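## Task

Carry two cardboard boxes onto the desk: one from a shelf spot whose edge label reads lot 772 and one from a spot labelled lot 727. The label sits on the shelf edge directly under each spot, and several spots may have the same number. Skip a lot if no spot in the storeroom has it. The robot must not topple or finish leaning. An item counts only if it stays on the desk without the robot holding it there at the end.

## Robot and tools

ROBOT. TidyBot++: one mobile base (0.54 m long, 0.50 m wide, 0.38 m tall) on four driven casters, carrying a single seven-joint arm with a two-finger gripper. The shoulder sits 0.12 m ahead of the base centre, 0.68 m off the floor. Cameras: base_camera on the chassis and wrist_camera, which looks along the hand. The arm begins folded, hand down; folded, it reaches up to 0.08 m beyond the base front and the elbow can be 1.15 m high. Loose objects may occasionally get a small nudge from outside.

FRAMES. Base frame: origin on the floor below the base centre, x ahead, y to the left, z up. hand_pose is reported in it, for the point between the finger pads (link robotiq_pinch); its z axis runs out along the fingers and the fingers close along its y axis. The odometry frame is the base frame as it was when the scene began; base_odometry counts wheel rotation only, so slip shows up as travel, and heading (left positive, -3.142 to 3.142) drifts a few cm and degrees over many moves. base_tilt is in degrees, forward and right positive.

execute_actions. Argument actions: a list holding zero or one action (empty list = just report). An action may contain base, joints, speeds. base holds exactly one key, each a relative move from where the base currently stands, in base-frame directions: translate_m (metres, forward +, -2 to 2), strafe_m (metres, left +, -2 to 2), rotate_rad (radians, counter-clockwise from above +, -6.3 to 6.3). joints is a dictionary of absolute targets by name, in radians: joint_1_rad (unbounded, vertical axis, positive = clockwise from above, i.e. opposite to rotate_rad), joint_2_rad shoulder -2.249 to 2.249, joint_3_rad unbounded, joint_4_rad elbow -2.579 to 2.579, joint_5_rad unbounded, joint_6_rad wrist -2.099 to 2.099, joint_7_rad unbounded (hand down: positive turns it counter-clockwise from above; at 1.57 fingers open left/right), plus gripper_pos, an absolute value 0 (open, about 85 mm gap) to 1 (closed); gap is roughly 85 x (1 - gripper_pos) mm. Unbounded joints go the short way, so turn in steps under half a revolution. speeds optionally caps top speed for this action only: translate_m and strafe_m 0.05 to 0.5 m/s, rotate_rad 0.1 to 1.57 rad/s (defaults are the maxima). A base move needing over 8.667 s, or any action over 15 s, is refused; so is any unknown key or out-of-range number, and then nothing moves. Base and joint motions start together. Any joint or base left out of an action may keep driving toward its previous target. cameras: list of base_camera, wrist_camera or all; omitted/null means all, [] means none.

wait(seconds 0 to 10) lets the scene run and returns state and images. zoom_image(camera, region [x0,y0,x1,y1] pixels, at most 504 x 504) enlarges part of that camera's most recent image; use it to read lot labels. read_manual(section "licences") only gives licence text. finished_scene(scene, integer 1 to 2) ends the current scene irreversibly and reports success; the goal must already hold and keep holding. A reply with no tool call ends everything.

ARM GEOMETRY. Upper arm 0.42 m, forearm 0.31 m, hand 0.31 m to the pinch point. With joint_1_rad 0, joint_3_rad 3.14, joint_5_rad 0 the arm moves in the base's x-z plane; angles from vertical (forward +): upper = j2, forearm = j2 - j4, hand = j2 - j4 - j6. Reach forward from the shoulder = sum of length*sin(angle); height above it = sum of length*cos(angle). A hand pointing down can rise to about 0.94 m only near the base, lower farther out. Closed fingertips stick out about 20 mm beyond the pinch point.

RESULTS. base_status and joint_status tell how each commanded motion ended: done; off_target (rested short, may still push); contact_stop or time_out (target dropped, holds in place); not_followed / "joint command not followed" with "cause:" means the self-collision check held back the arm targets (gripper still acts) and they may be retried later. Gripper at 1 reading done means empty; off_target means something is held. on_its_own lists uncommanded effects. motor_effort: percent of max per motor, bracketed value = peak during the action, noisy. Motor temperatures: one per arm joint. Warnings: ARM HIT (arm struck base or itself), MOTOR HOT (from 60 °C), OVER-TEMPERATURE FAULT (75 °C; arm sags, keys show limit_stop_at_motor_heat; resend them). A torque fault (joint_1-4 limit 104.5 N m, joint_5-7 51.3 N m) freezes the arm and gripper 10 s and drops the rest of the call; the base continues. A stop in one call cancels the later motion calls in that reply.

ACCURACY. Friction and load leave joints off target; hand_pose itself may err 1-2 cm, so trust images. To correct, send each joint last command + (desired - measured); never command a loaded joint to its measured value, it sinks. Carried weight causes sag.

AVOID. Driving the base while the arm is caught on something high (tipping risk); sideways force on a raised hand; driving into obstacles (a blocked base keeps shoving, may falsely say done); fingers near the floor; dropping, slamming or hard pushing items; leaving the robot tilted. Back away or retract the arm to level it.

Each tool is called after "Request:" as name(argument=value, ...) on one line, values as JSON.

## Session

Request:
execute_actions(actions=[])

Scene clock: 0.00 s.
Motor temperatures (°C, as the motors report them): [35 30 30 30 43 44 41]
base_odometry: x=+0.000 y=+0.000 heading=+0.000 (m, m, rad; odometry frame)
base_tilt: forward=-0.2 right=+0.4 (deg)
base_status: not commanded
joint_positions: joint_1_rad=-0.006 joint_2_rad=-0.355 joint_3_rad=+3.102 joint_4_rad=-2.541 joint_5_rad=+0.008 joint_6_rad=-0.866 joint_7_rad=+1.549 gripper_pos=+0.000
joint_status: not commanded
motor_effort: joint_1_rad=+0 joint_2_rad=-3 joint_3_rad=+1 joint_4_rad=+16 joint_5_rad=+0 joint_6_rad=+1 joint_7_rad=+0 (%)
hand_pose: x=+0.2569 y=+0.0040 z=+0.5848 quat_wxyz=(+0.009, +0.999, +0.013, +0.045) (m; base frame)
pictures: base_camera, wrist_camera
Images, in order (width x height): base_camera 644x364, wrist_camera 644x476.

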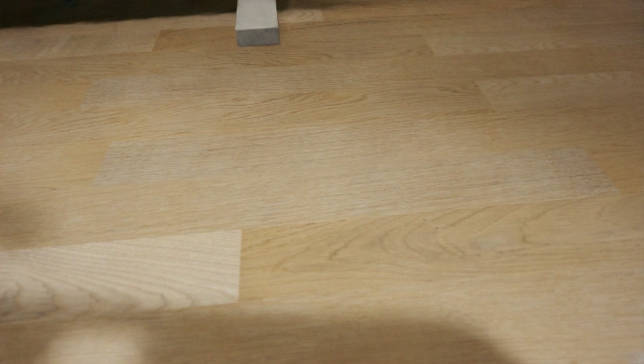

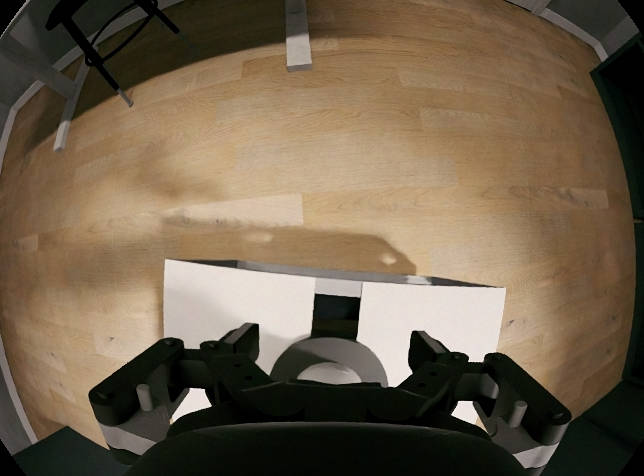

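Request:
execute_actions(actions=[{"joints":{"joint_4_rad":-2.3,"joint_6_rad":0.3}}], cameras=["wrist_camera"])

Request:
execute_actions(actions=[{"joints":{"joint_1_rad":1.57}}], cameras=["wrist_camera"])

Scene clock: 4.47 s.
Motor temperatures (°C, as the motors report them): [35 30 30 30 43 44 41]
base_odometry: x=+0.000 y=+0.000 heading=+0.000 (m, m, rad; odometry frame)
base_tilt: forward=-0.1 right=+0.4 (deg)
base_status: not commanded
joint_positions: joint_1_rad=-0.006 joint_2_rad=-0.355 joint_3_rad=+3.102 joint_4_rad=-2.299 joint_5_rad=+0.008 joint_6_rad=+0.297 joint_7_rad=+1.549 gripper_pos=+0.000
joint_status: all done
motor_effort: joint_1_rad=+0(0) joint_2_rad=-9(9) joint_3_rad=+2(2) joint_4_rad=+21(20) joint_5_rad=+0(0) joint_6_rad=+8(8) joint_7_rad=+0(0) (%)
hand_pose: x=+0.5748 y=+0.0252 z=+0.9372 quat_wxyz=(-0.015, +0.734, +0.016, +0.679) (m; base frame)
pictures: wrist_camera
Images, in order (width x height): wrist_camera 644x476.

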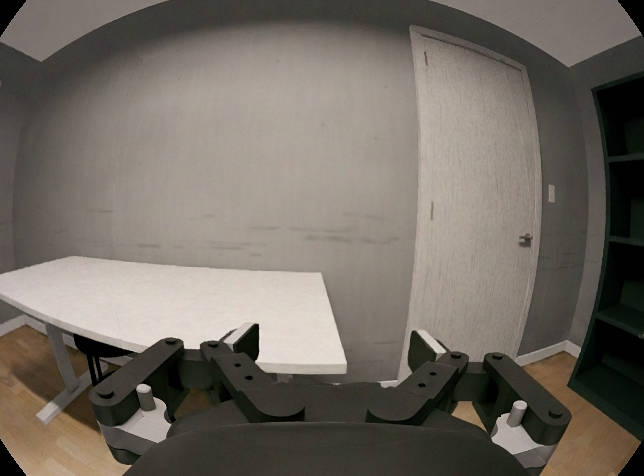

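Scene clock: 7.27 s.
Motor temperatures (°C, as the motors report them): [35 30 30 30 43 44 41]
base_odometry: x=+0.000 y=+0.000 heading=+0.000 (m, m, rad; odometry frame)
base_tilt: forward=-0.2 right=+0.3 (deg)
base_status: not commanded
joint_positions: joint_1_rad=+1.557 joint_2_rad=-0.355 joint_3_rad=+3.102 joint_4_rad=-2.299 joint_5_rad=+0.008 joint_6_rad=+0.297 joint_7_rad=+1.549 gripper_pos=+0.000
joint_status: all done
motor_effort: joint_1_rad=+0(0) joint_2_rad=-9(9) joint_3_rad=+2(2) joint_4_rad=+21(21) joint_5_rad=+0(1) joint_6_rad=+8(8) joint_7_rad=-1(1) (%)
hand_pose: x=+0.1477 y=-0.4556 z=+0.9372 quat_wxyz=(+0.467, +0.532, -0.505, +0.493) (m; base frame)
pictures: wrist_camera
Images, in order (width x height): wrist_camera 644x476.

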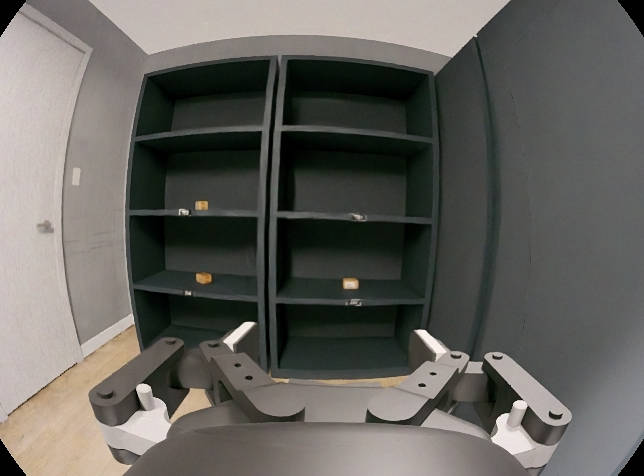

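Request:
zoom_image(camera="wrist_camera", region=[120, 180, 440, 380])

Region (120, 180, 440, 380) of wrist_camera's 644x476 image, scaled by 1.575; it fills the top 315 rows of this view, and the rest is white.

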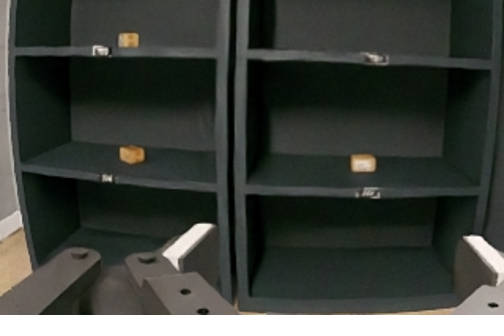

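Request:
execute_actions(actions=[{"base":{"strafe_m":-0.55}}], cameras=["wrist_camera"])

Request:
zoom_image(camera="wrist_camera", region=[90, 180, 410, 380])

Scene clock: 15.17 s.
Motor temperatures (°C, as the motors report them): [35 30 30 30 43 44 41]
base_odometry: x=+0.001 y=-0.550 heading=+0.001 (m, m, rad; odometry frame)
base_tilt: forward=-0.2 right=+0.4 (deg)
base_status: done
joint_positions: joint_1_rad=+1.557 joint_2_rad=-0.354 joint_3_rad=+3.102 joint_4_rad=-2.299 joint_5_rad=+0.008 joint_6_rad=+0.297 joint_7_rad=+1.549 gripper_pos=+0.000
joint_status: not commanded
motor_effort: joint_1_rad=+0(0) joint_2_rad=-9(12) joint_3_rad=+2(2) joint_4_rad=+21(22) joint_5_rad=+0(0) joint_6_rad=+7(8) joint_7_rad=-1(1) (%)
hand_pose: x=+0.1477 y=-0.4557 z=+0.9371 quat_wxyz=(+0.467, +0.532, -0.506, +0.493) (m; base frame)
pictures: wrist_camera
Images, in order (width x height): wrist_camera 644x476.

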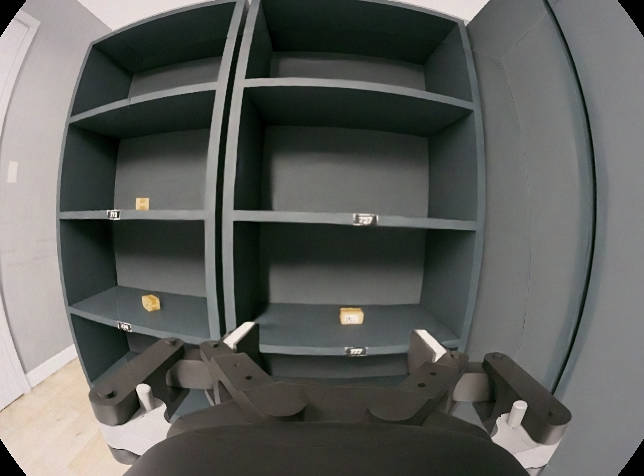

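Region (90, 180, 410, 380) of wrist_camera's 644x476 image, scaled by 1.575; it fills the top 315 rows of this view, and the rest is white.

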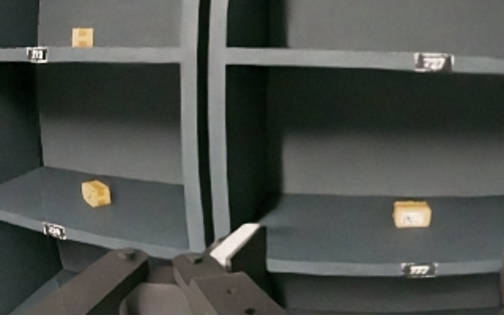

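Request:
zoom_image(camera="wrist_camera", region=[330, 200, 400, 370])

Request:
zoom_image(camera="wrist_camera", region=[95, 190, 175, 340])

Region (330, 200, 400, 370) of wrist_camera's 644x476 image, scaled by 2.965; it fills the left 208 columns of this view, and the rest is white.

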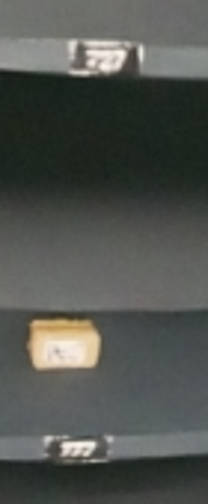

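Region (95, 190, 175, 340) of wrist_camera's 644x476 image, scaled by 3.360; it fills the left 269 columns of this view, and the rest is white.

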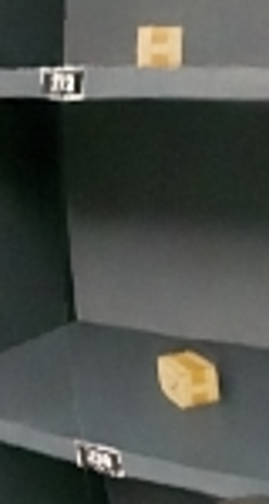

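Request:
execute_actions(actions=[{"base":{"translate_m":0.4},"joints":{"joint_2_rad":-0.1,"joint_4_rad":-2.4,"joint_6_rad":0.7}}])

Request:
zoom_image(camera="wrist_camera", region=[160, 130, 500, 340])

Scene clock: 20.73 s.
Motor temperatures (°C, as the motors report them): [35 30 30 31 43 44 41]
base_odometry: x=+0.401 y=-0.550 heading=+0.001 (m, m, rad; odometry frame)
base_tilt: forward=-0.2 right=+0.5 (deg)
base_status: done
joint_positions: joint_1_rad=+1.559 joint_2_rad=-0.113 joint_3_rad=+3.102 joint_4_rad=-2.390 joint_5_rad=+0.008 joint_6_rad=+0.676 joint_7_rad=+1.549 gripper_pos=+0.000
joint_status: all done
motor_effort: joint_1_rad=+0(2) joint_2_rad=-15(17) joint_3_rad=+1(4) joint_4_rad=+18(21) joint_5_rad=+0(1) joint_6_rad=+8(9) joint_7_rad=+0(1) (%)
hand_pose: x=+0.1486 y=-0.5014 z=+0.8865 quat_wxyz=(+0.476, +0.519, -0.496, +0.509) (m; base frame)
pictures: base_camera, wrist_camera
Images, in order (width x height): base_camera 644x364, wrist_camera 644x476.

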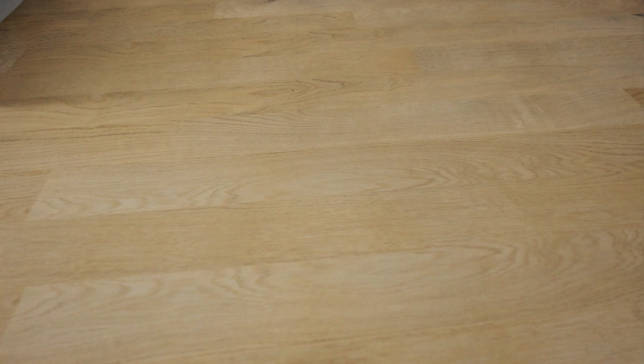

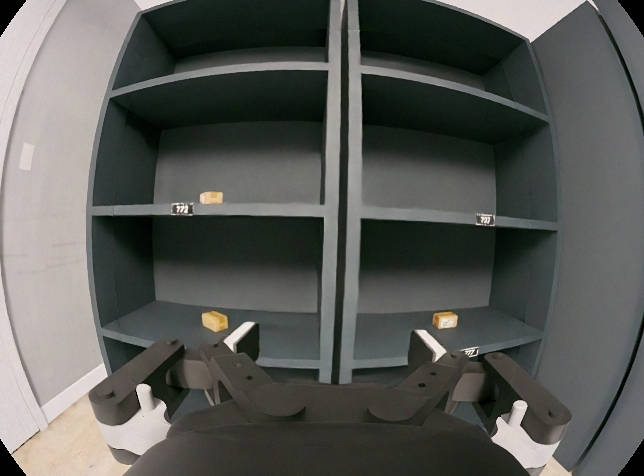

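Region (160, 130, 500, 340) of wrist_camera's 644x476 image, scaled by 1.482; it fills the top 311 rows of this view, and the rest is white.

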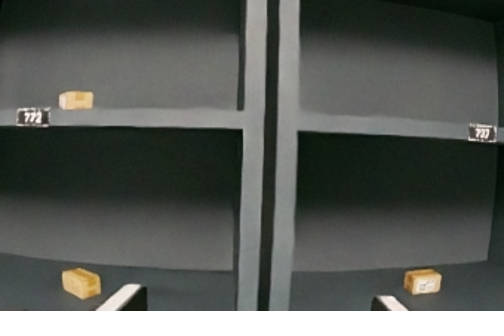

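Request:
execute_actions(actions=[{"base":{"translate_m":0.42},"joints":{"joint_2_rad":-0.3,"joint_4_rad":-2.1,"joint_6_rad":0.2,"joint_3_rad":3.14,"joint_7_rad":1.57}}])

Request:
execute_actions(actions=[{"base":{"strafe_m":-0.3}}])

Scene clock: 29.90 s.
Motor temperatures (°C, as the motors report them): [35 30 30 31 43 44 41]
base_odometry: x=+0.821 y=-0.550 heading=+0.001 (m, m, rad; odometry frame)
base_tilt: forward=-0.2 right=+0.5 (deg)
base_status: done
joint_positions: joint_1_rad=+1.561 joint_2_rad=-0.285 joint_3_rad=+3.117 joint_4_rad=-2.105 joint_5_rad=+0.008 joint_6_rad=+0.224 joint_7_rad=+1.549 gripper_pos=+0.000
joint_status: all done
motor_effort: joint_1_rad=+0(1) joint_2_rad=-12(17) joint_3_rad=+1(4) joint_4_rad=+21(22) joint_5_rad=+0(0) joint_6_rad=+8(8) joint_7_rad=+0(1) (%)
hand_pose: x=+0.1401 y=-0.4967 z=+1.0000 quat_wxyz=(+0.483, +0.514, -0.499, +0.504) (m; base frame)
pictures: base_camera, wrist_camera
Images, in order (width x height): base_camera 644x364, wrist_camera 644x476.

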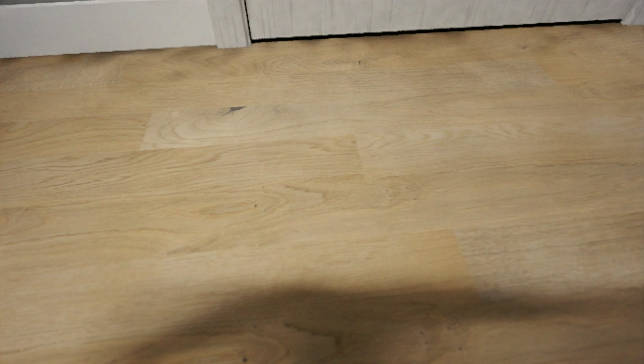

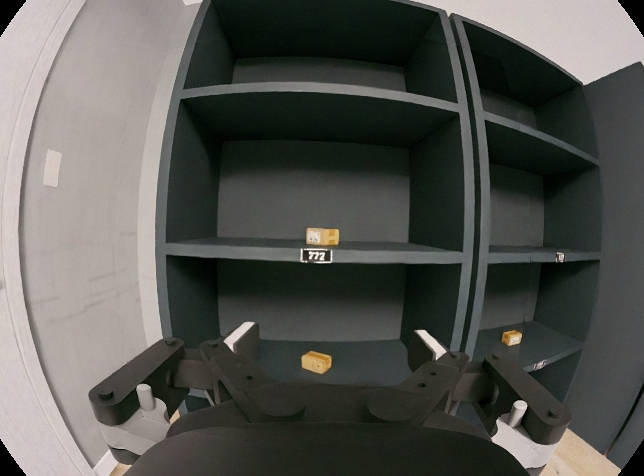

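Scene clock: 31.83 s.
Motor temperatures (°C, as the motors report them): [35 30 30 31 43 44 41]
base_odometry: x=+0.821 y=-0.850 heading=+0.001 (m, m, rad; odometry frame)
base_tilt: forward=-0.1 right=+0.5 (deg)
base_status: done
joint_positions: joint_1_rad=+1.561 joint_2_rad=-0.288 joint_3_rad=+3.117 joint_4_rad=-2.105 joint_5_rad=+0.008 joint_6_rad=+0.222 joint_7_rad=+1.549 gripper_pos=+0.000
joint_status: not commanded
motor_effort: joint_1_rad=+0(0) joint_2_rad=-12(17) joint_3_rad=+1(2) joint_4_rad=+21(22) joint_5_rad=+0(1) joint_6_rad=+7(7) joint_7_rad=-1(0) (%)
hand_pose: x=+0.1400 y=-0.4959 z=+1.0009 quat_wxyz=(+0.483, +0.513, -0.499, +0.504) (m; base frame)
pictures: base_camera, wrist_camera
Images, in order (width x height): base_camera 644x364, wrist_camera 644x476.

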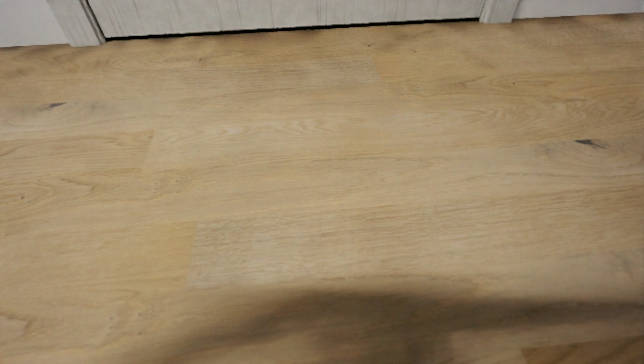

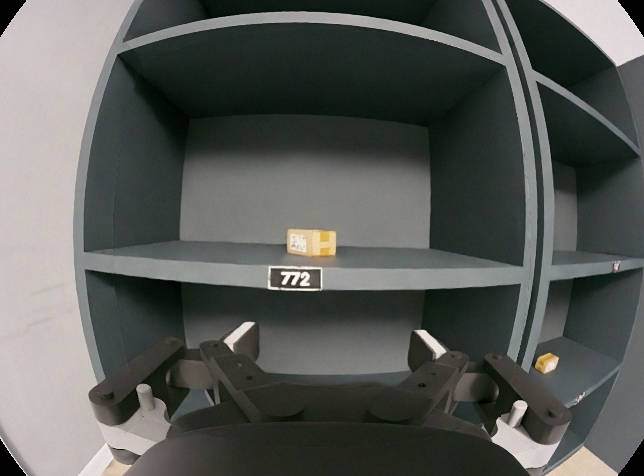

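Request:
execute_actions(actions=[{"base":{"translate_m":-0.53},"joints":{"joint_1_rad":0.9,"joint_6_rad":-0.35}}], cameras=["wrist_camera"])

Scene clock: 43.80 s.
Motor temperatures (°C, as the motors report them): [35 30 30 31 43 44 41]
base_odometry: x=+0.291 y=-0.851 heading=+0.002 (m, m, rad; odometry frame)
base_tilt: forward=-0.2 right=+0.4 (deg)
base_status: done
joint_positions: joint_1_rad=+0.915 joint_2_rad=-0.288 joint_3_rad=+3.120 joint_4_rad=-2.105 joint_5_rad=+0.008 joint_6_rad=-0.328 joint_7_rad=+1.549 gripper_pos=+0.000
joint_status: all done
motor_effort: joint_1_rad=+0(1) joint_2_rad=-11(13) joint_3_rad=+1(3) joint_4_rad=+21(21) joint_5_rad=+0(0) joint_6_rad=+7(8) joint_7_rad=-1(0) (%)
hand_pose: x=+0.3998 y=-0.3470 z=+0.8393 quat_wxyz=(+0.207, +0.790, -0.385, +0.431) (m; base frame)
pictures: wrist_camera
Images, in order (width x height): wrist_camera 644x476.

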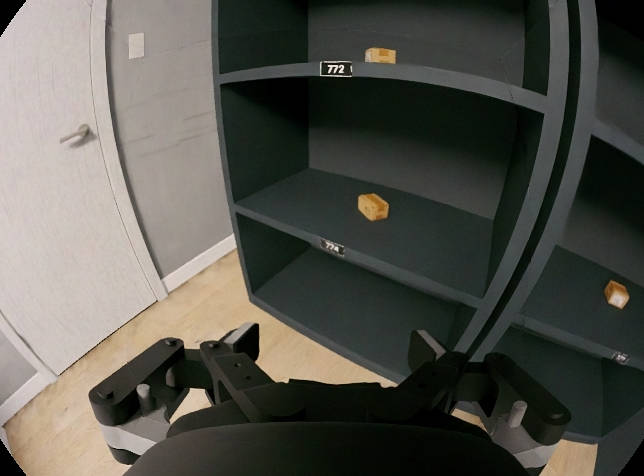

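Request:
execute_actions(actions=[{"base":{"rotate_rad":-0.89},"joints":{"joint_1_rad":-0.01,"joint_2_rad":-0.1,"joint_4_rad":-1.65,"joint_6_rad":-0.2}}])

Request:
zoom_image(camera="wrist_camera", region=[260, 150, 420, 270])

Scene clock: 48.97 s.
Motor temperatures (°C, as the motors report them): [35 30 30 31 43 44 41]
base_odometry: x=+0.291 y=-0.851 heading=-0.888 (m, m, rad; odometry frame)
base_tilt: forward=-0.2 right=+0.4 (deg)
base_status: done
joint_positions: joint_1_rad=-0.001 joint_2_rad=-0.126 joint_3_rad=+3.128 joint_4_rad=-1.661 joint_5_rad=+0.008 joint_6_rad=-0.224 joint_7_rad=+1.549 gripper_pos=+0.000
joint_status: all done
motor_effort: joint_1_rad=-1(2) joint_2_rad=-19(19) joint_3_rad=+1(1) joint_4_rad=+22(22) joint_5_rad=+0(0) joint_6_rad=+8(7) joint_7_rad=-1(0) (%)
hand_pose: x=+0.6860 y=+0.0097 z=+1.0521 quat_wxyz=(-0.008, +0.770, +0.000, +0.637) (m; base frame)
pictures: base_camera, wrist_camera
Images, in order (width x height): base_camera 644x364, wrist_camera 644x476.

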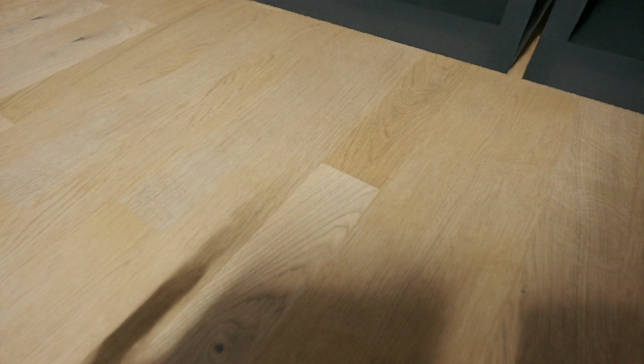

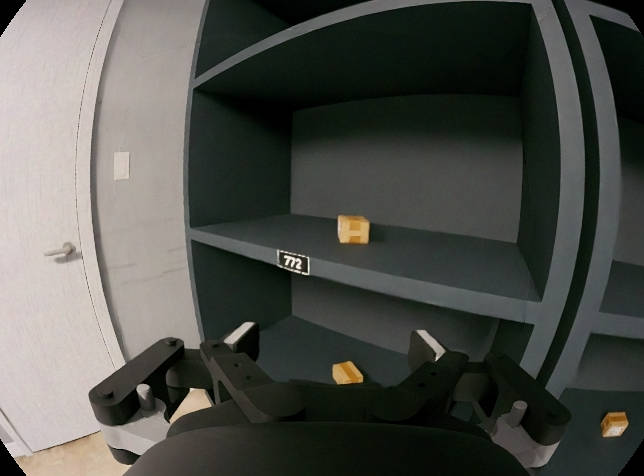

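Region (260, 150, 420, 270) of wrist_camera's 644x476 image, scaled by 3.150; it fills the top 378 rows of this view, and the rest is white.

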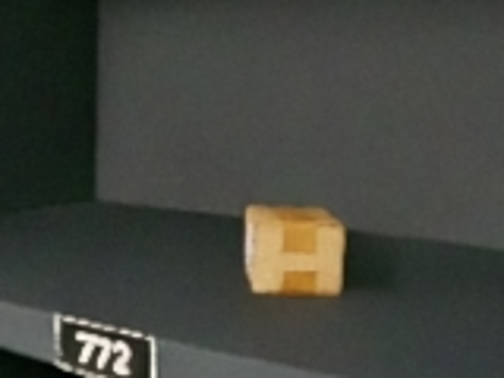

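Request:
execute_actions(actions=[{"base":{"strafe_m":-0.05},"joints":{"joint_2_rad":0.2,"joint_4_rad":-1.31,"joint_6_rad":-0.25}}], cameras=["wrist_camera"])

Request:
execute_actions(actions=[{"base":{"translate_m":0.12}}], cameras=["wrist_camera"])

Scene clock: 53.80 s.
Motor temperatures (°C, as the motors report them): [35 30 30 31 43 44 41]
base_odometry: x=+0.252 y=-0.882 heading=-0.889 (m, m, rad; odometry frame)
base_tilt: forward=-0.2 right=+0.5 (deg)
base_status: done
joint_positions: joint_1_rad=-0.003 joint_2_rad=+0.190 joint_3_rad=+3.132 joint_4_rad=-1.322 joint_5_rad=+0.008 joint_6_rad=-0.226 joint_7_rad=+1.549 gripper_pos=+0.000
joint_status: all done
motor_effort: joint_1_rad=+0(2) joint_2_rad=-31(33) joint_3_rad=+1(4) joint_4_rad=+22(23) joint_5_rad=+0(0) joint_6_rad=+7(7) joint_7_rad=+0(1) (%)
hand_pose: x=+0.8190 y=+0.0089 z=+1.0617 quat_wxyz=(-0.009, +0.764, -0.002, +0.646) (m; base frame)
pictures: wrist_camera
Images, in order (width x height): wrist_camera 644x476.

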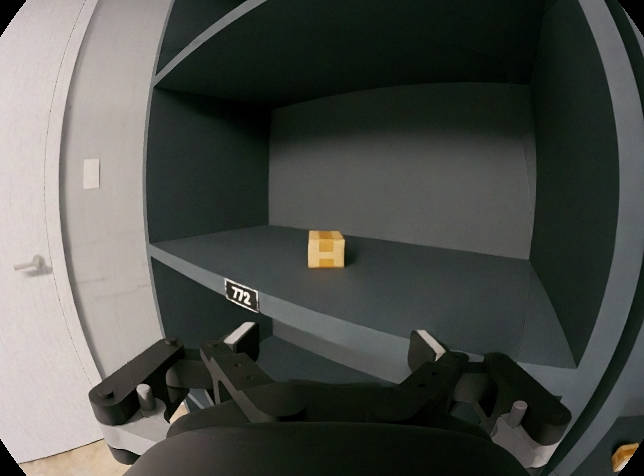

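Scene clock: 55.17 s.
Motor temperatures (°C, as the motors report them): [35 30 30 31 43 44 41]
base_odometry: x=+0.328 y=-0.976 heading=-0.889 (m, m, rad; odometry frame)
base_tilt: forward=-0.1 right=+0.5 (deg)
base_status: done
joint_positions: joint_1_rad=-0.003 joint_2_rad=+0.198 joint_3_rad=+3.132 joint_4_rad=-1.320 joint_5_rad=+0.008 joint_6_rad=-0.228 joint_7_rad=+1.549 gripper_pos=+0.000
joint_status: not commanded
motor_effort: joint_1_rad=-1(1) joint_2_rad=-32(36) joint_3_rad=+1(0) joint_4_rad=+22(23) joint_5_rad=+0(0) joint_6_rad=+8(8) joint_7_rad=+0(1) (%)
hand_pose: x=+0.8220 y=+0.0089 z=+1.0569 quat_wxyz=(-0.009, +0.766, -0.002, +0.643) (m; base frame)
pictures: wrist_camera
Images, in order (width x height): wrist_camera 644x476.

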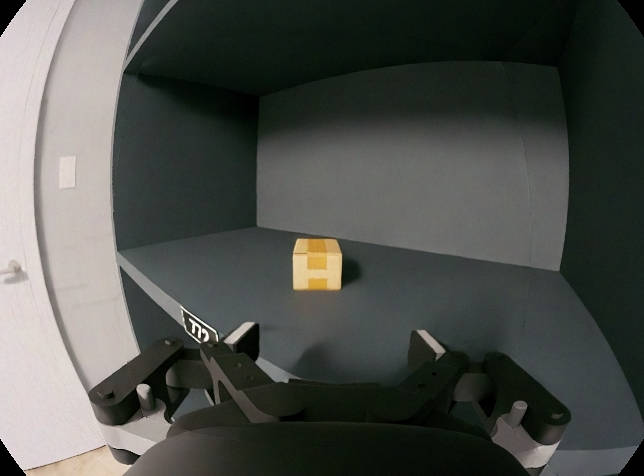

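Request:
execute_actions(actions=[{"base":{"strafe_m":0.028}}], cameras=[])

Request:
execute_actions(actions=[{"base":{"translate_m":0.12}}], cameras=["wrist_camera"])

Scene clock: 59.23 s.
Motor temperatures (°C, as the motors report them): [35 30 30 31 43 44 41]
base_odometry: x=+0.350 y=-0.958 heading=-0.889 (m, m, rad; odometry frame)
base_tilt: forward=-0.2 right=+0.5 (deg)
base_status: done
joint_positions: joint_1_rad=-0.011 joint_2_rad=+0.198 joint_3_rad=+3.132 joint_4_rad=-1.320 joint_5_rad=+0.008 joint_6_rad=-0.228 joint_7_rad=+1.549 gripper_pos=+0.000
joint_status: not commanded
motor_effort: joint_1_rad=+0(3) joint_2_rad=-32(34) joint_3_rad=+1(1) joint_4_rad=+22(22) joint_5_rad=+0(0) joint_6_rad=+8(8) joint_7_rad=+0(1) (%)
hand_pose: x=+0.8219 y=+0.0147 z=+1.0569 quat_wxyz=(-0.011, +0.766, +0.001, +0.643) (m; base frame)
pictures: none
No camera images: the call's "cameras" was empty. Leave "cameras" out to get every camera's image.

Scene clock: 60.60 s.
Motor temperatures (°C, as the motors report them): [35 30 30 31 43 44 41]
base_odometry: x=+0.426 y=-1.051 heading=-0.889 (m, m, rad; odometry frame)
base_tilt: forward=-0.2 right=+0.5 (deg)
base_status: done
joint_positions: joint_1_rad=-0.011 joint_2_rad=+0.202 joint_3_rad=+3.132 joint_4_rad=-1.318 joint_5_rad=+0.008 joint_6_rad=-0.229 joint_7_rad=+1.549 gripper_pos=+0.000
joint_status: not commanded
motor_effort: joint_1_rad=-1(0) joint_2_rad=-32(37) joint_3_rad=+1(0) joint_4_rad=+22(23) joint_5_rad=+0(0) joint_6_rad=+8(8) joint_7_rad=+0(1) (%)
hand_pose: x=+0.8235 y=+0.0148 z=+1.0544 quat_wxyz=(-0.011, +0.767, +0.001, +0.641) (m; base frame)
pictures: wrist_camera
Images, in order (width x height): wrist_camera 644x476.

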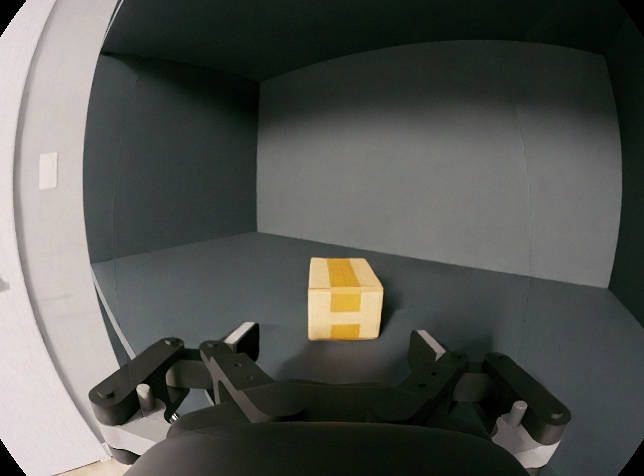

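Request:
execute_actions(actions=[{"joints":{"joint_6_rad":-0.32,"joint_1_rad":0.015}}], cameras=[])

Request:
execute_actions(actions=[{"base":{"translate_m":0.06},"speeds":{"translate_m":0.1}}], cameras=["wrist_camera"])

Scene clock: 65.20 s.
Motor temperatures (°C, as the motors report them): [35 30 30 31 43 44 41]
base_odometry: x=+0.426 y=-1.051 heading=-0.889 (m, m, rad; odometry frame)
base_tilt: forward=-0.2 right=+0.3 (deg)
base_status: not commanded
joint_positions: joint_1_rad=+0.005 joint_2_rad=+0.202 joint_3_rad=+3.132 joint_4_rad=-1.318 joint_5_rad=+0.008 joint_6_rad=-0.302 joint_7_rad=+1.549 gripper_pos=+0.000
joint_status: all done
motor_effort: joint_1_rad=+0(1) joint_2_rad=-32(33) joint_3_rad=+1(0) joint_4_rad=+22(23) joint_5_rad=+0(0) joint_6_rad=+7(7) joint_7_rad=-1(0) (%)
hand_pose: x=+0.8188 y=+0.0030 z=+1.0329 quat_wxyz=(-0.006, +0.790, -0.005, +0.613) (m; base frame)
pictures: none
No camera images: the call's "cameras" was empty. Leave "cameras" out to get every camera's image.

Scene clock: 66.37 s.
Motor temperatures (°C, as the motors report them): [35 30 30 31 43 44 41]
base_odometry: x=+0.464 y=-1.098 heading=-0.889 (m, m, rad; odometry frame)
base_tilt: forward=-0.1 right=+0.4 (deg)
base_status: done
joint_positions: joint_1_rad=+0.005 joint_2_rad=+0.202 joint_3_rad=+3.132 joint_4_rad=-1.318 joint_5_rad=+0.008 joint_6_rad=-0.302 joint_7_rad=+1.549 gripper_pos=+0.000
joint_status: not commanded
motor_effort: joint_1_rad=+0(1) joint_2_rad=-33(36) joint_3_rad=+1(0) joint_4_rad=+22(22) joint_5_rad=+0(0) joint_6_rad=+8(8) joint_7_rad=+0(0) (%)
hand_pose: x=+0.8188 y=+0.0030 z=+1.0330 quat_wxyz=(-0.006, +0.790, -0.005, +0.613) (m; base frame)
pictures: wrist_camera
Images, in order (width x height): wrist_camera 644x476.

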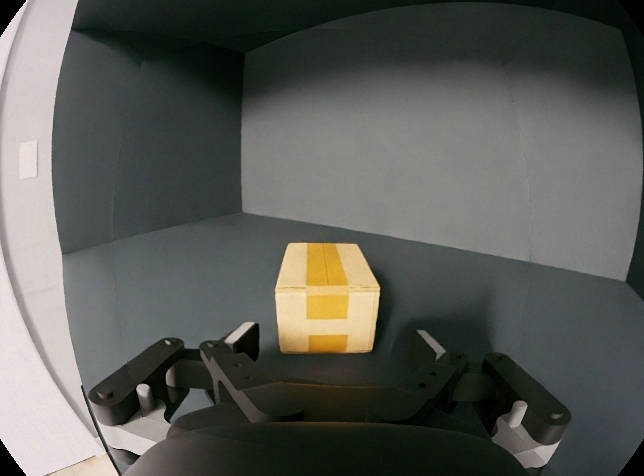

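Request:
execute_actions(actions=[{"base":{"translate_m":0.065},"speeds":{"translate_m":0.1}}], cameras=["wrist_camera"])

Scene clock: 68.80 s.
Motor temperatures (°C, as the motors report them): [35 30 30 31 43 44 41]
base_odometry: x=+0.505 y=-1.148 heading=-0.889 (m, m, rad; odometry frame)
base_tilt: forward=-0.1 right=+0.4 (deg)
base_status: done
joint_positions: joint_1_rad=+0.005 joint_2_rad=+0.201 joint_3_rad=+3.132 joint_4_rad=-1.318 joint_5_rad=+0.008 joint_6_rad=-0.302 joint_7_rad=+1.549 gripper_pos=+0.000
joint_status: not commanded
motor_effort: joint_1_rad=+0(1) joint_2_rad=-32(36) joint_3_rad=+1(0) joint_4_rad=+22(22) joint_5_rad=+0(0) joint_6_rad=+8(8) joint_7_rad=+0(1) (%)
hand_pose: x=+0.8186 y=+0.0030 z=+1.0334 quat_wxyz=(-0.006, +0.790, -0.005, +0.613) (m; base frame)
pictures: wrist_camera
Images, in order (width x height): wrist_camera 644x476.

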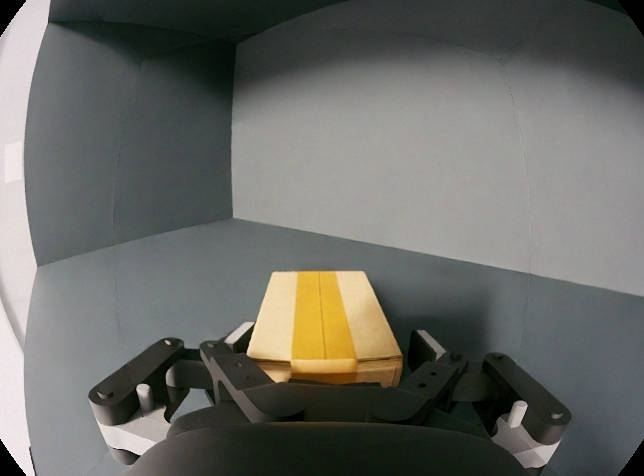

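Request:
execute_actions(actions=[{"joints":{"gripper_pos":1}}], cameras=[])

Request:
execute_actions(actions=[{"joints":{"joint_2_rad":0.12}}], cameras=["wrist_camera"])

Scene clock: 71.40 s.
Motor temperatures (°C, as the motors report them): [35 30 30 31 43 44 41]
base_odometry: x=+0.505 y=-1.148 heading=-0.889 (m, m, rad; odometry frame)
base_tilt: forward=-0.1 right=+0.4 (deg)
base_status: not commanded
joint_positions: joint_1_rad=+0.005 joint_2_rad=+0.201 joint_3_rad=+3.132 joint_4_rad=-1.316 joint_5_rad=+0.008 joint_6_rad=-0.302 joint_7_rad=+1.549 gripper_pos=+0.333
joint_status: gripper_pos off_target (ended at +0.333, target +1.000)
motor_effort: joint_1_rad=+0(0) joint_2_rad=-33(33) joint_3_rad=+1(1) joint_4_rad=+23(23) joint_5_rad=+0(0) joint_6_rad=+9(8) joint_7_rad=-1(0) (%)
hand_pose: x=+0.8187 y=+0.0030 z=+1.0342 quat_wxyz=(-0.006, +0.789, -0.005, +0.614) (m; base frame)
pictures: none
No camera images: the call's "cameras" was empty. Leave "cameras" out to get every camera's image.

Scene clock: 72.40 s.
Motor temperatures (°C, as the motors report them): [35 30 30 31 43 44 41]
base_odometry: x=+0.505 y=-1.148 heading=-0.889 (m, m, rad; odometry frame)
base_tilt: forward=-0.2 right=+0.4 (deg)
base_status: not commanded
joint_positions: joint_1_rad=+0.005 joint_2_rad=+0.137 joint_3_rad=+3.132 joint_4_rad=-1.316 joint_5_rad=+0.008 joint_6_rad=-0.303 joint_7_rad=+1.549 gripper_pos=+0.333
joint_status: all done
motor_effort: joint_1_rad=+0(1) joint_2_rad=-30(36) joint_3_rad=+1(1) joint_4_rad=+23(24) joint_5_rad=+0(0) joint_6_rad=+8(9) joint_7_rad=+0(1) (%)
hand_pose: x=+0.7944 y=+0.0031 z=+1.0787 quat_wxyz=(-0.006, +0.769, -0.005, +0.639) (m; base frame)
pictures: wrist_camera
Images, in order (width x height): wrist_camera 644x476.

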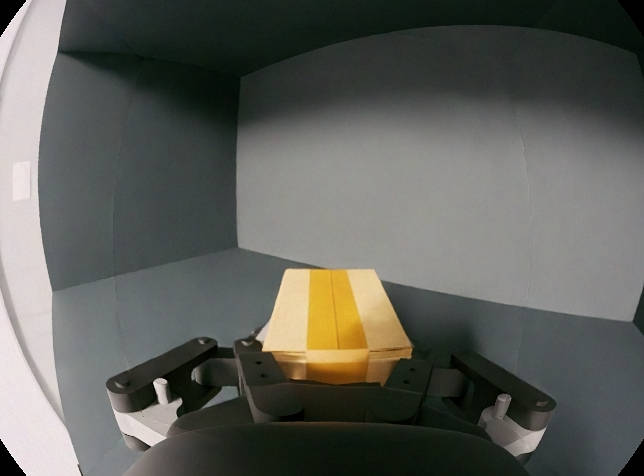

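Request:
execute_actions(actions=[{"base":{"translate_m":-0.5}}], cameras=[])

Request:
execute_actions(actions=[{"base":{"rotate_rad":1.7},"joints":{"joint_2_rad":-0.1,"joint_4_rad":-1.75,"joint_6_rad":-0.2},"speeds":{"rotate_rad":1.0}}])

Scene clock: 78.70 s.
Motor temperatures (°C, as the motors report them): [35 30 30 31 43 44 41]
base_odometry: x=+0.190 y=-0.760 heading=-0.889 (m, m, rad; odometry frame)
base_tilt: forward=-0.2 right=+0.4 (deg)
base_status: done
joint_positions: joint_1_rad=+0.008 joint_2_rad=+0.127 joint_3_rad=+3.132 joint_4_rad=-1.316 joint_5_rad=+0.008 joint_6_rad=-0.306 joint_7_rad=+1.549 gripper_pos=+0.333
joint_status: not commanded
motor_effort: joint_1_rad=+0(4) joint_2_rad=-30(36) joint_3_rad=+1(2) joint_4_rad=+23(24) joint_5_rad=+0(1) joint_6_rad=+8(9) joint_7_rad=-1(0) (%)
hand_pose: x=+0.7904 y=+0.0012 z=+1.0842 quat_wxyz=(-0.005, +0.767, -0.006, +0.642) (m; base frame)
pictures: none
No camera images: the call's "cameras" was empty. Leave "cameras" out to get every camera's image.

Scene clock: 81.40 s.
Motor temperatures (°C, as the motors report them): [35 30 30 31 43 44 41]
base_odometry: x=+0.189 y=-0.760 heading=+0.811 (m, m, rad; odometry frame)
base_tilt: forward=-0.2 right=+0.4 (deg)
base_status: done
joint_positions: joint_1_rad=+0.013 joint_2_rad=-0.069 joint_3_rad=+3.133 joint_4_rad=-1.744 joint_5_rad=+0.008 joint_6_rad=-0.229 joint_7_rad=+1.549 gripper_pos=+0.333
joint_status: all done
motor_effort: joint_1_rad=+0(4) joint_2_rad=-22(31) joint_3_rad=+1(2) joint_4_rad=+23(24) joint_5_rad=+0(1) joint_6_rad=+8(9) joint_7_rad=+0(1) (%)
hand_pose: x=+0.6967 y=-0.0014 z=+0.9672 quat_wxyz=(-0.002, +0.814, -0.008, +0.580) (m; base frame)
pictures: base_camera, wrist_camera
Images, in order (width x height): base_camera 644x364, wrist_camera 644x476.

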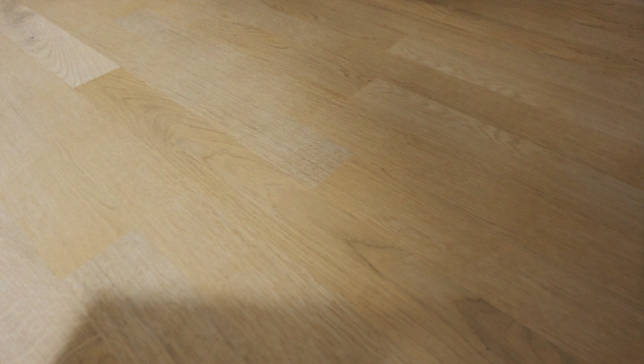

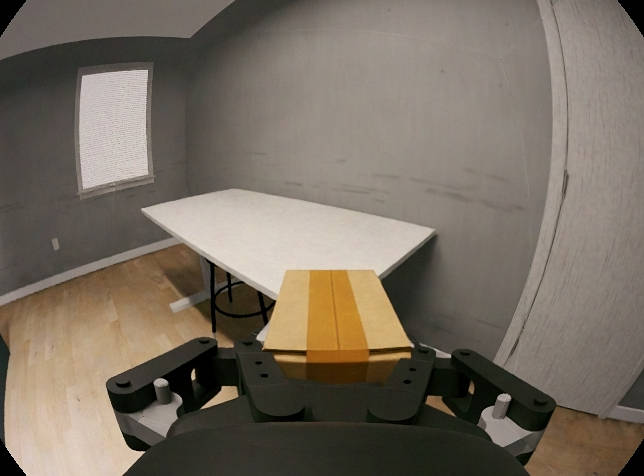

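Request:
execute_actions(actions=[{"base":{"translate_m":0.55},"joints":{"joint_2_rad":0.2,"joint_4_rad":-1.55,"joint_6_rad":-0.1}}])

Scene clock: 86.33 s.
Motor temperatures (°C, as the motors report them): [35 30 30 31 43 44 41]
base_odometry: x=+0.568 y=-0.361 heading=+0.811 (m, m, rad; odometry frame)
base_tilt: forward=-0.2 right=+0.5 (deg)
base_status: done
joint_positions: joint_1_rad=+0.013 joint_2_rad=+0.199 joint_3_rad=+3.133 joint_4_rad=-1.565 joint_5_rad=+0.008 joint_6_rad=-0.127 joint_7_rad=+1.549 gripper_pos=+0.333
joint_status: all done
motor_effort: joint_1_rad=+0(0) joint_2_rad=-33(36) joint_3_rad=+1(2) joint_4_rad=+22(24) joint_5_rad=+0(0) joint_6_rad=+8(8) joint_7_rad=-1(0) (%)
hand_pose: x=+0.8061 y=-0.0024 z=+0.9364 quat_wxyz=(-0.003, +0.811, -0.008, +0.586) (m; base frame)
pictures: base_camera, wrist_camera
Images, in order (width x height): base_camera 644x364, wrist_camera 644x476.

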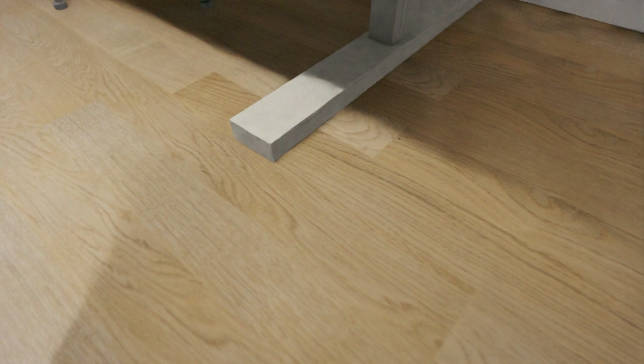

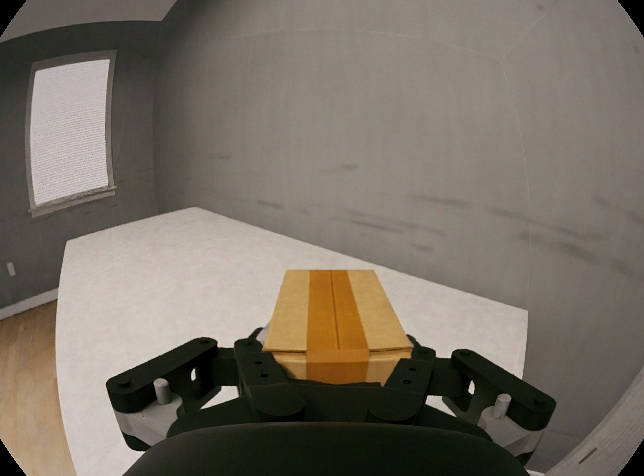

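Request:
execute_actions(actions=[{"joints":{"joint_2_rad":0.53,"joint_4_rad":-1.51,"joint_6_rad":0.25}}], cameras=["wrist_camera"])

Scene clock: 92.17 s.
Motor temperatures (°C, as the motors report them): [35 31 30 31 43 44 41]
base_odometry: x=+0.568 y=-0.361 heading=+0.811 (m, m, rad; odometry frame)
base_tilt: forward=-0.2 right=+0.5 (deg)
base_status: not commanded
joint_positions: joint_1_rad=+0.013 joint_2_rad=+0.538 joint_3_rad=+3.133 joint_4_rad=-1.525 joint_5_rad=+0.008 joint_6_rad=+0.220 joint_7_rad=+1.549 gripper_pos=+0.333
joint_status: all done
motor_effort: joint_1_rad=+0(0) joint_2_rad=-43(47) joint_3_rad=+0(0) joint_4_rad=+20(24) joint_5_rad=+0(0) joint_6_rad=+8(9) joint_7_rad=-1(1) (%)
hand_pose: x=+0.9115 y=-0.0030 z=+0.8108 quat_wxyz=(-0.005, +0.796, -0.009, +0.605) (m; base frame)
pictures: wrist_camera
Images, in order (width x height): wrist_camera 644x476.

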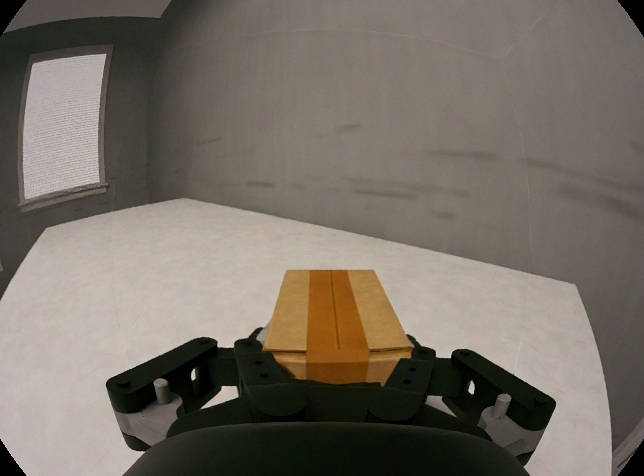

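Request:
execute_actions(actions=[{"joints":{"joint_2_rad":0.59,"joint_6_rad":0.32}}], cameras=["wrist_camera"])

Request:
execute_actions(actions=[{"joints":{"joint_2_rad":0.63,"joint_6_rad":0.36}}], cameras=["wrist_camera"])

Scene clock: 94.70 s.
Motor temperatures (°C, as the motors report them): [35 31 30 31 43 44 41]
base_odometry: x=+0.568 y=-0.361 heading=+0.811 (m, m, rad; odometry frame)
base_tilt: forward=-0.1 right=+0.4 (deg)
base_status: not commanded
joint_positions: joint_1_rad=+0.013 joint_2_rad=+0.580 joint_3_rad=+3.133 joint_4_rad=-1.523 joint_5_rad=+0.008 joint_6_rad=+0.293 joint_7_rad=+1.549 gripper_pos=+0.333
joint_status: all done
motor_effort: joint_1_rad=+1(0) joint_2_rad=-45(46) joint_3_rad=+0(0) joint_4_rad=+20(21) joint_5_rad=+0(0) joint_6_rad=+8(9) joint_7_rad=+0(0) (%)
hand_pose: x=+0.9227 y=-0.0030 z=+0.8000 quat_wxyz=(-0.006, +0.787, -0.009, +0.617) (m; base frame)
pictures: wrist_camera
Images, in order (width x height): wrist_camera 644x476.

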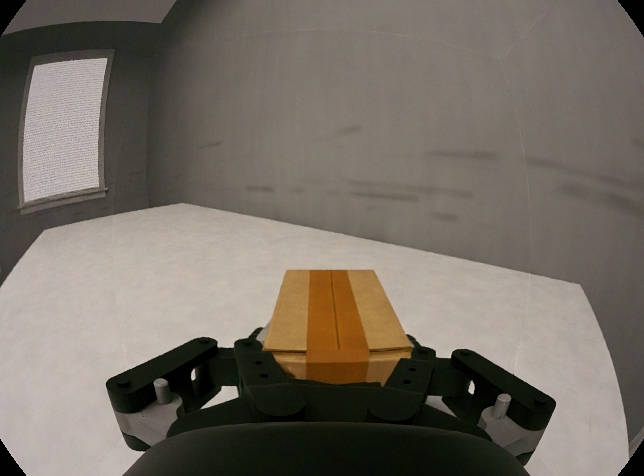

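Scene clock: 95.53 s.
Motor temperatures (°C, as the motors report them): [35 31 30 31 43 44 41]
base_odometry: x=+0.568 y=-0.361 heading=+0.811 (m, m, rad; odometry frame)
base_tilt: forward=-0.1 right=+0.5 (deg)
base_status: not commanded
joint_positions: joint_1_rad=+0.013 joint_2_rad=+0.619 joint_3_rad=+3.133 joint_4_rad=-1.523 joint_5_rad=+0.008 joint_6_rad=+0.332 joint_7_rad=+1.549 gripper_pos=+0.333
joint_status: all done
motor_effort: joint_1_rad=-1(0) joint_2_rad=-46(46) joint_3_rad=+1(0) joint_4_rad=+20(21) joint_5_rad=+0(0) joint_6_rad=+8(8) joint_7_rad=-1(0) (%)
hand_pose: x=+0.9300 y=-0.0030 z=+0.7808 quat_wxyz=(-0.006, +0.786, -0.009, +0.618) (m; base frame)
pictures: wrist_camera
Images, in order (width x height): wrist_camera 644x476.

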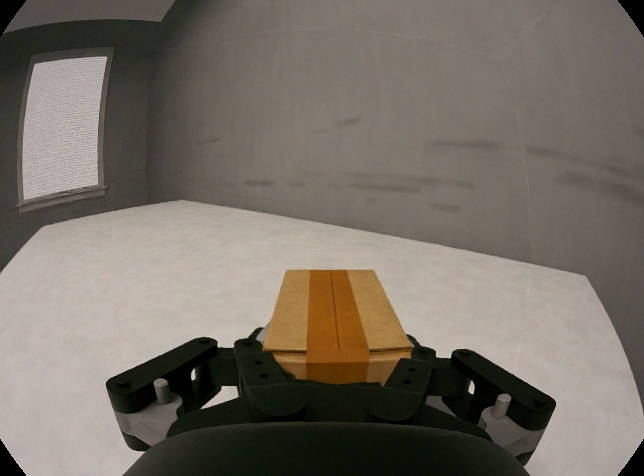

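Request:
execute_actions(actions=[{"joints":{"joint_2_rad":0.67,"joint_6_rad":0.40}}], cameras=[])

Request:
execute_actions(actions=[{"joints":{"joint_2_rad":0.70,"joint_6_rad":0.43}}], cameras=["wrist_camera"])

Scene clock: 98.43 s.
Motor temperatures (°C, as the motors report them): [35 31 30 31 43 44 41]
base_odometry: x=+0.568 y=-0.361 heading=+0.811 (m, m, rad; odometry frame)
base_tilt: forward=-0.2 right=+0.4 (deg)
base_status: not commanded
joint_positions: joint_1_rad=+0.013 joint_2_rad=+0.655 joint_3_rad=+3.133 joint_4_rad=-1.522 joint_5_rad=+0.008 joint_6_rad=+0.375 joint_7_rad=+1.549 gripper_pos=+0.333
joint_status: all done
motor_effort: joint_1_rad=+0(0) joint_2_rad=-46(48) joint_3_rad=+0(0) joint_4_rad=+19(20) joint_5_rad=+0(0) joint_6_rad=+8(8) joint_7_rad=-1(1) (%)
hand_pose: x=+0.9365 y=-0.0031 z=+0.7656 quat_wxyz=(-0.006, +0.784, -0.009, +0.621) (m; base frame)
pictures: none
No camera images: the call's "cameras" was empty. Leave "cameras" out to get every camera's image.

Scene clock: 99.10 s.
Motor temperatures (°C, as the motors report them): [35 31 30 31 43 44 41]
base_odometry: x=+0.568 y=-0.361 heading=+0.811 (m, m, rad; odometry frame)
base_tilt: forward=-0.2 right=+0.4 (deg)
base_status: not commanded
joint_positions: joint_1_rad=+0.013 joint_2_rad=+0.670 joint_3_rad=+3.133 joint_4_rad=-1.518 joint_5_rad=+0.008 joint_6_rad=+0.410 joint_7_rad=+1.549 gripper_pos=+0.333
joint_status: all done
motor_effort: joint_1_rad=+0(1) joint_2_rad=-44(46) joint_3_rad=+0(0) joint_4_rad=+18(19) joint_5_rad=+0(0) joint_6_rad=+7(8) joint_7_rad=-1(0) (%)
hand_pose: x=+0.9412 y=-0.0031 z=+0.7661 quat_wxyz=(-0.006, +0.776, -0.009, +0.630) (m; base frame)
pictures: wrist_camera
Images, in order (width x height): wrist_camera 644x476.

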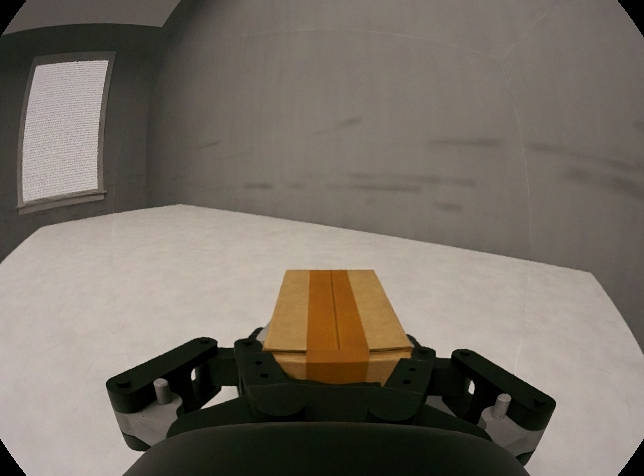

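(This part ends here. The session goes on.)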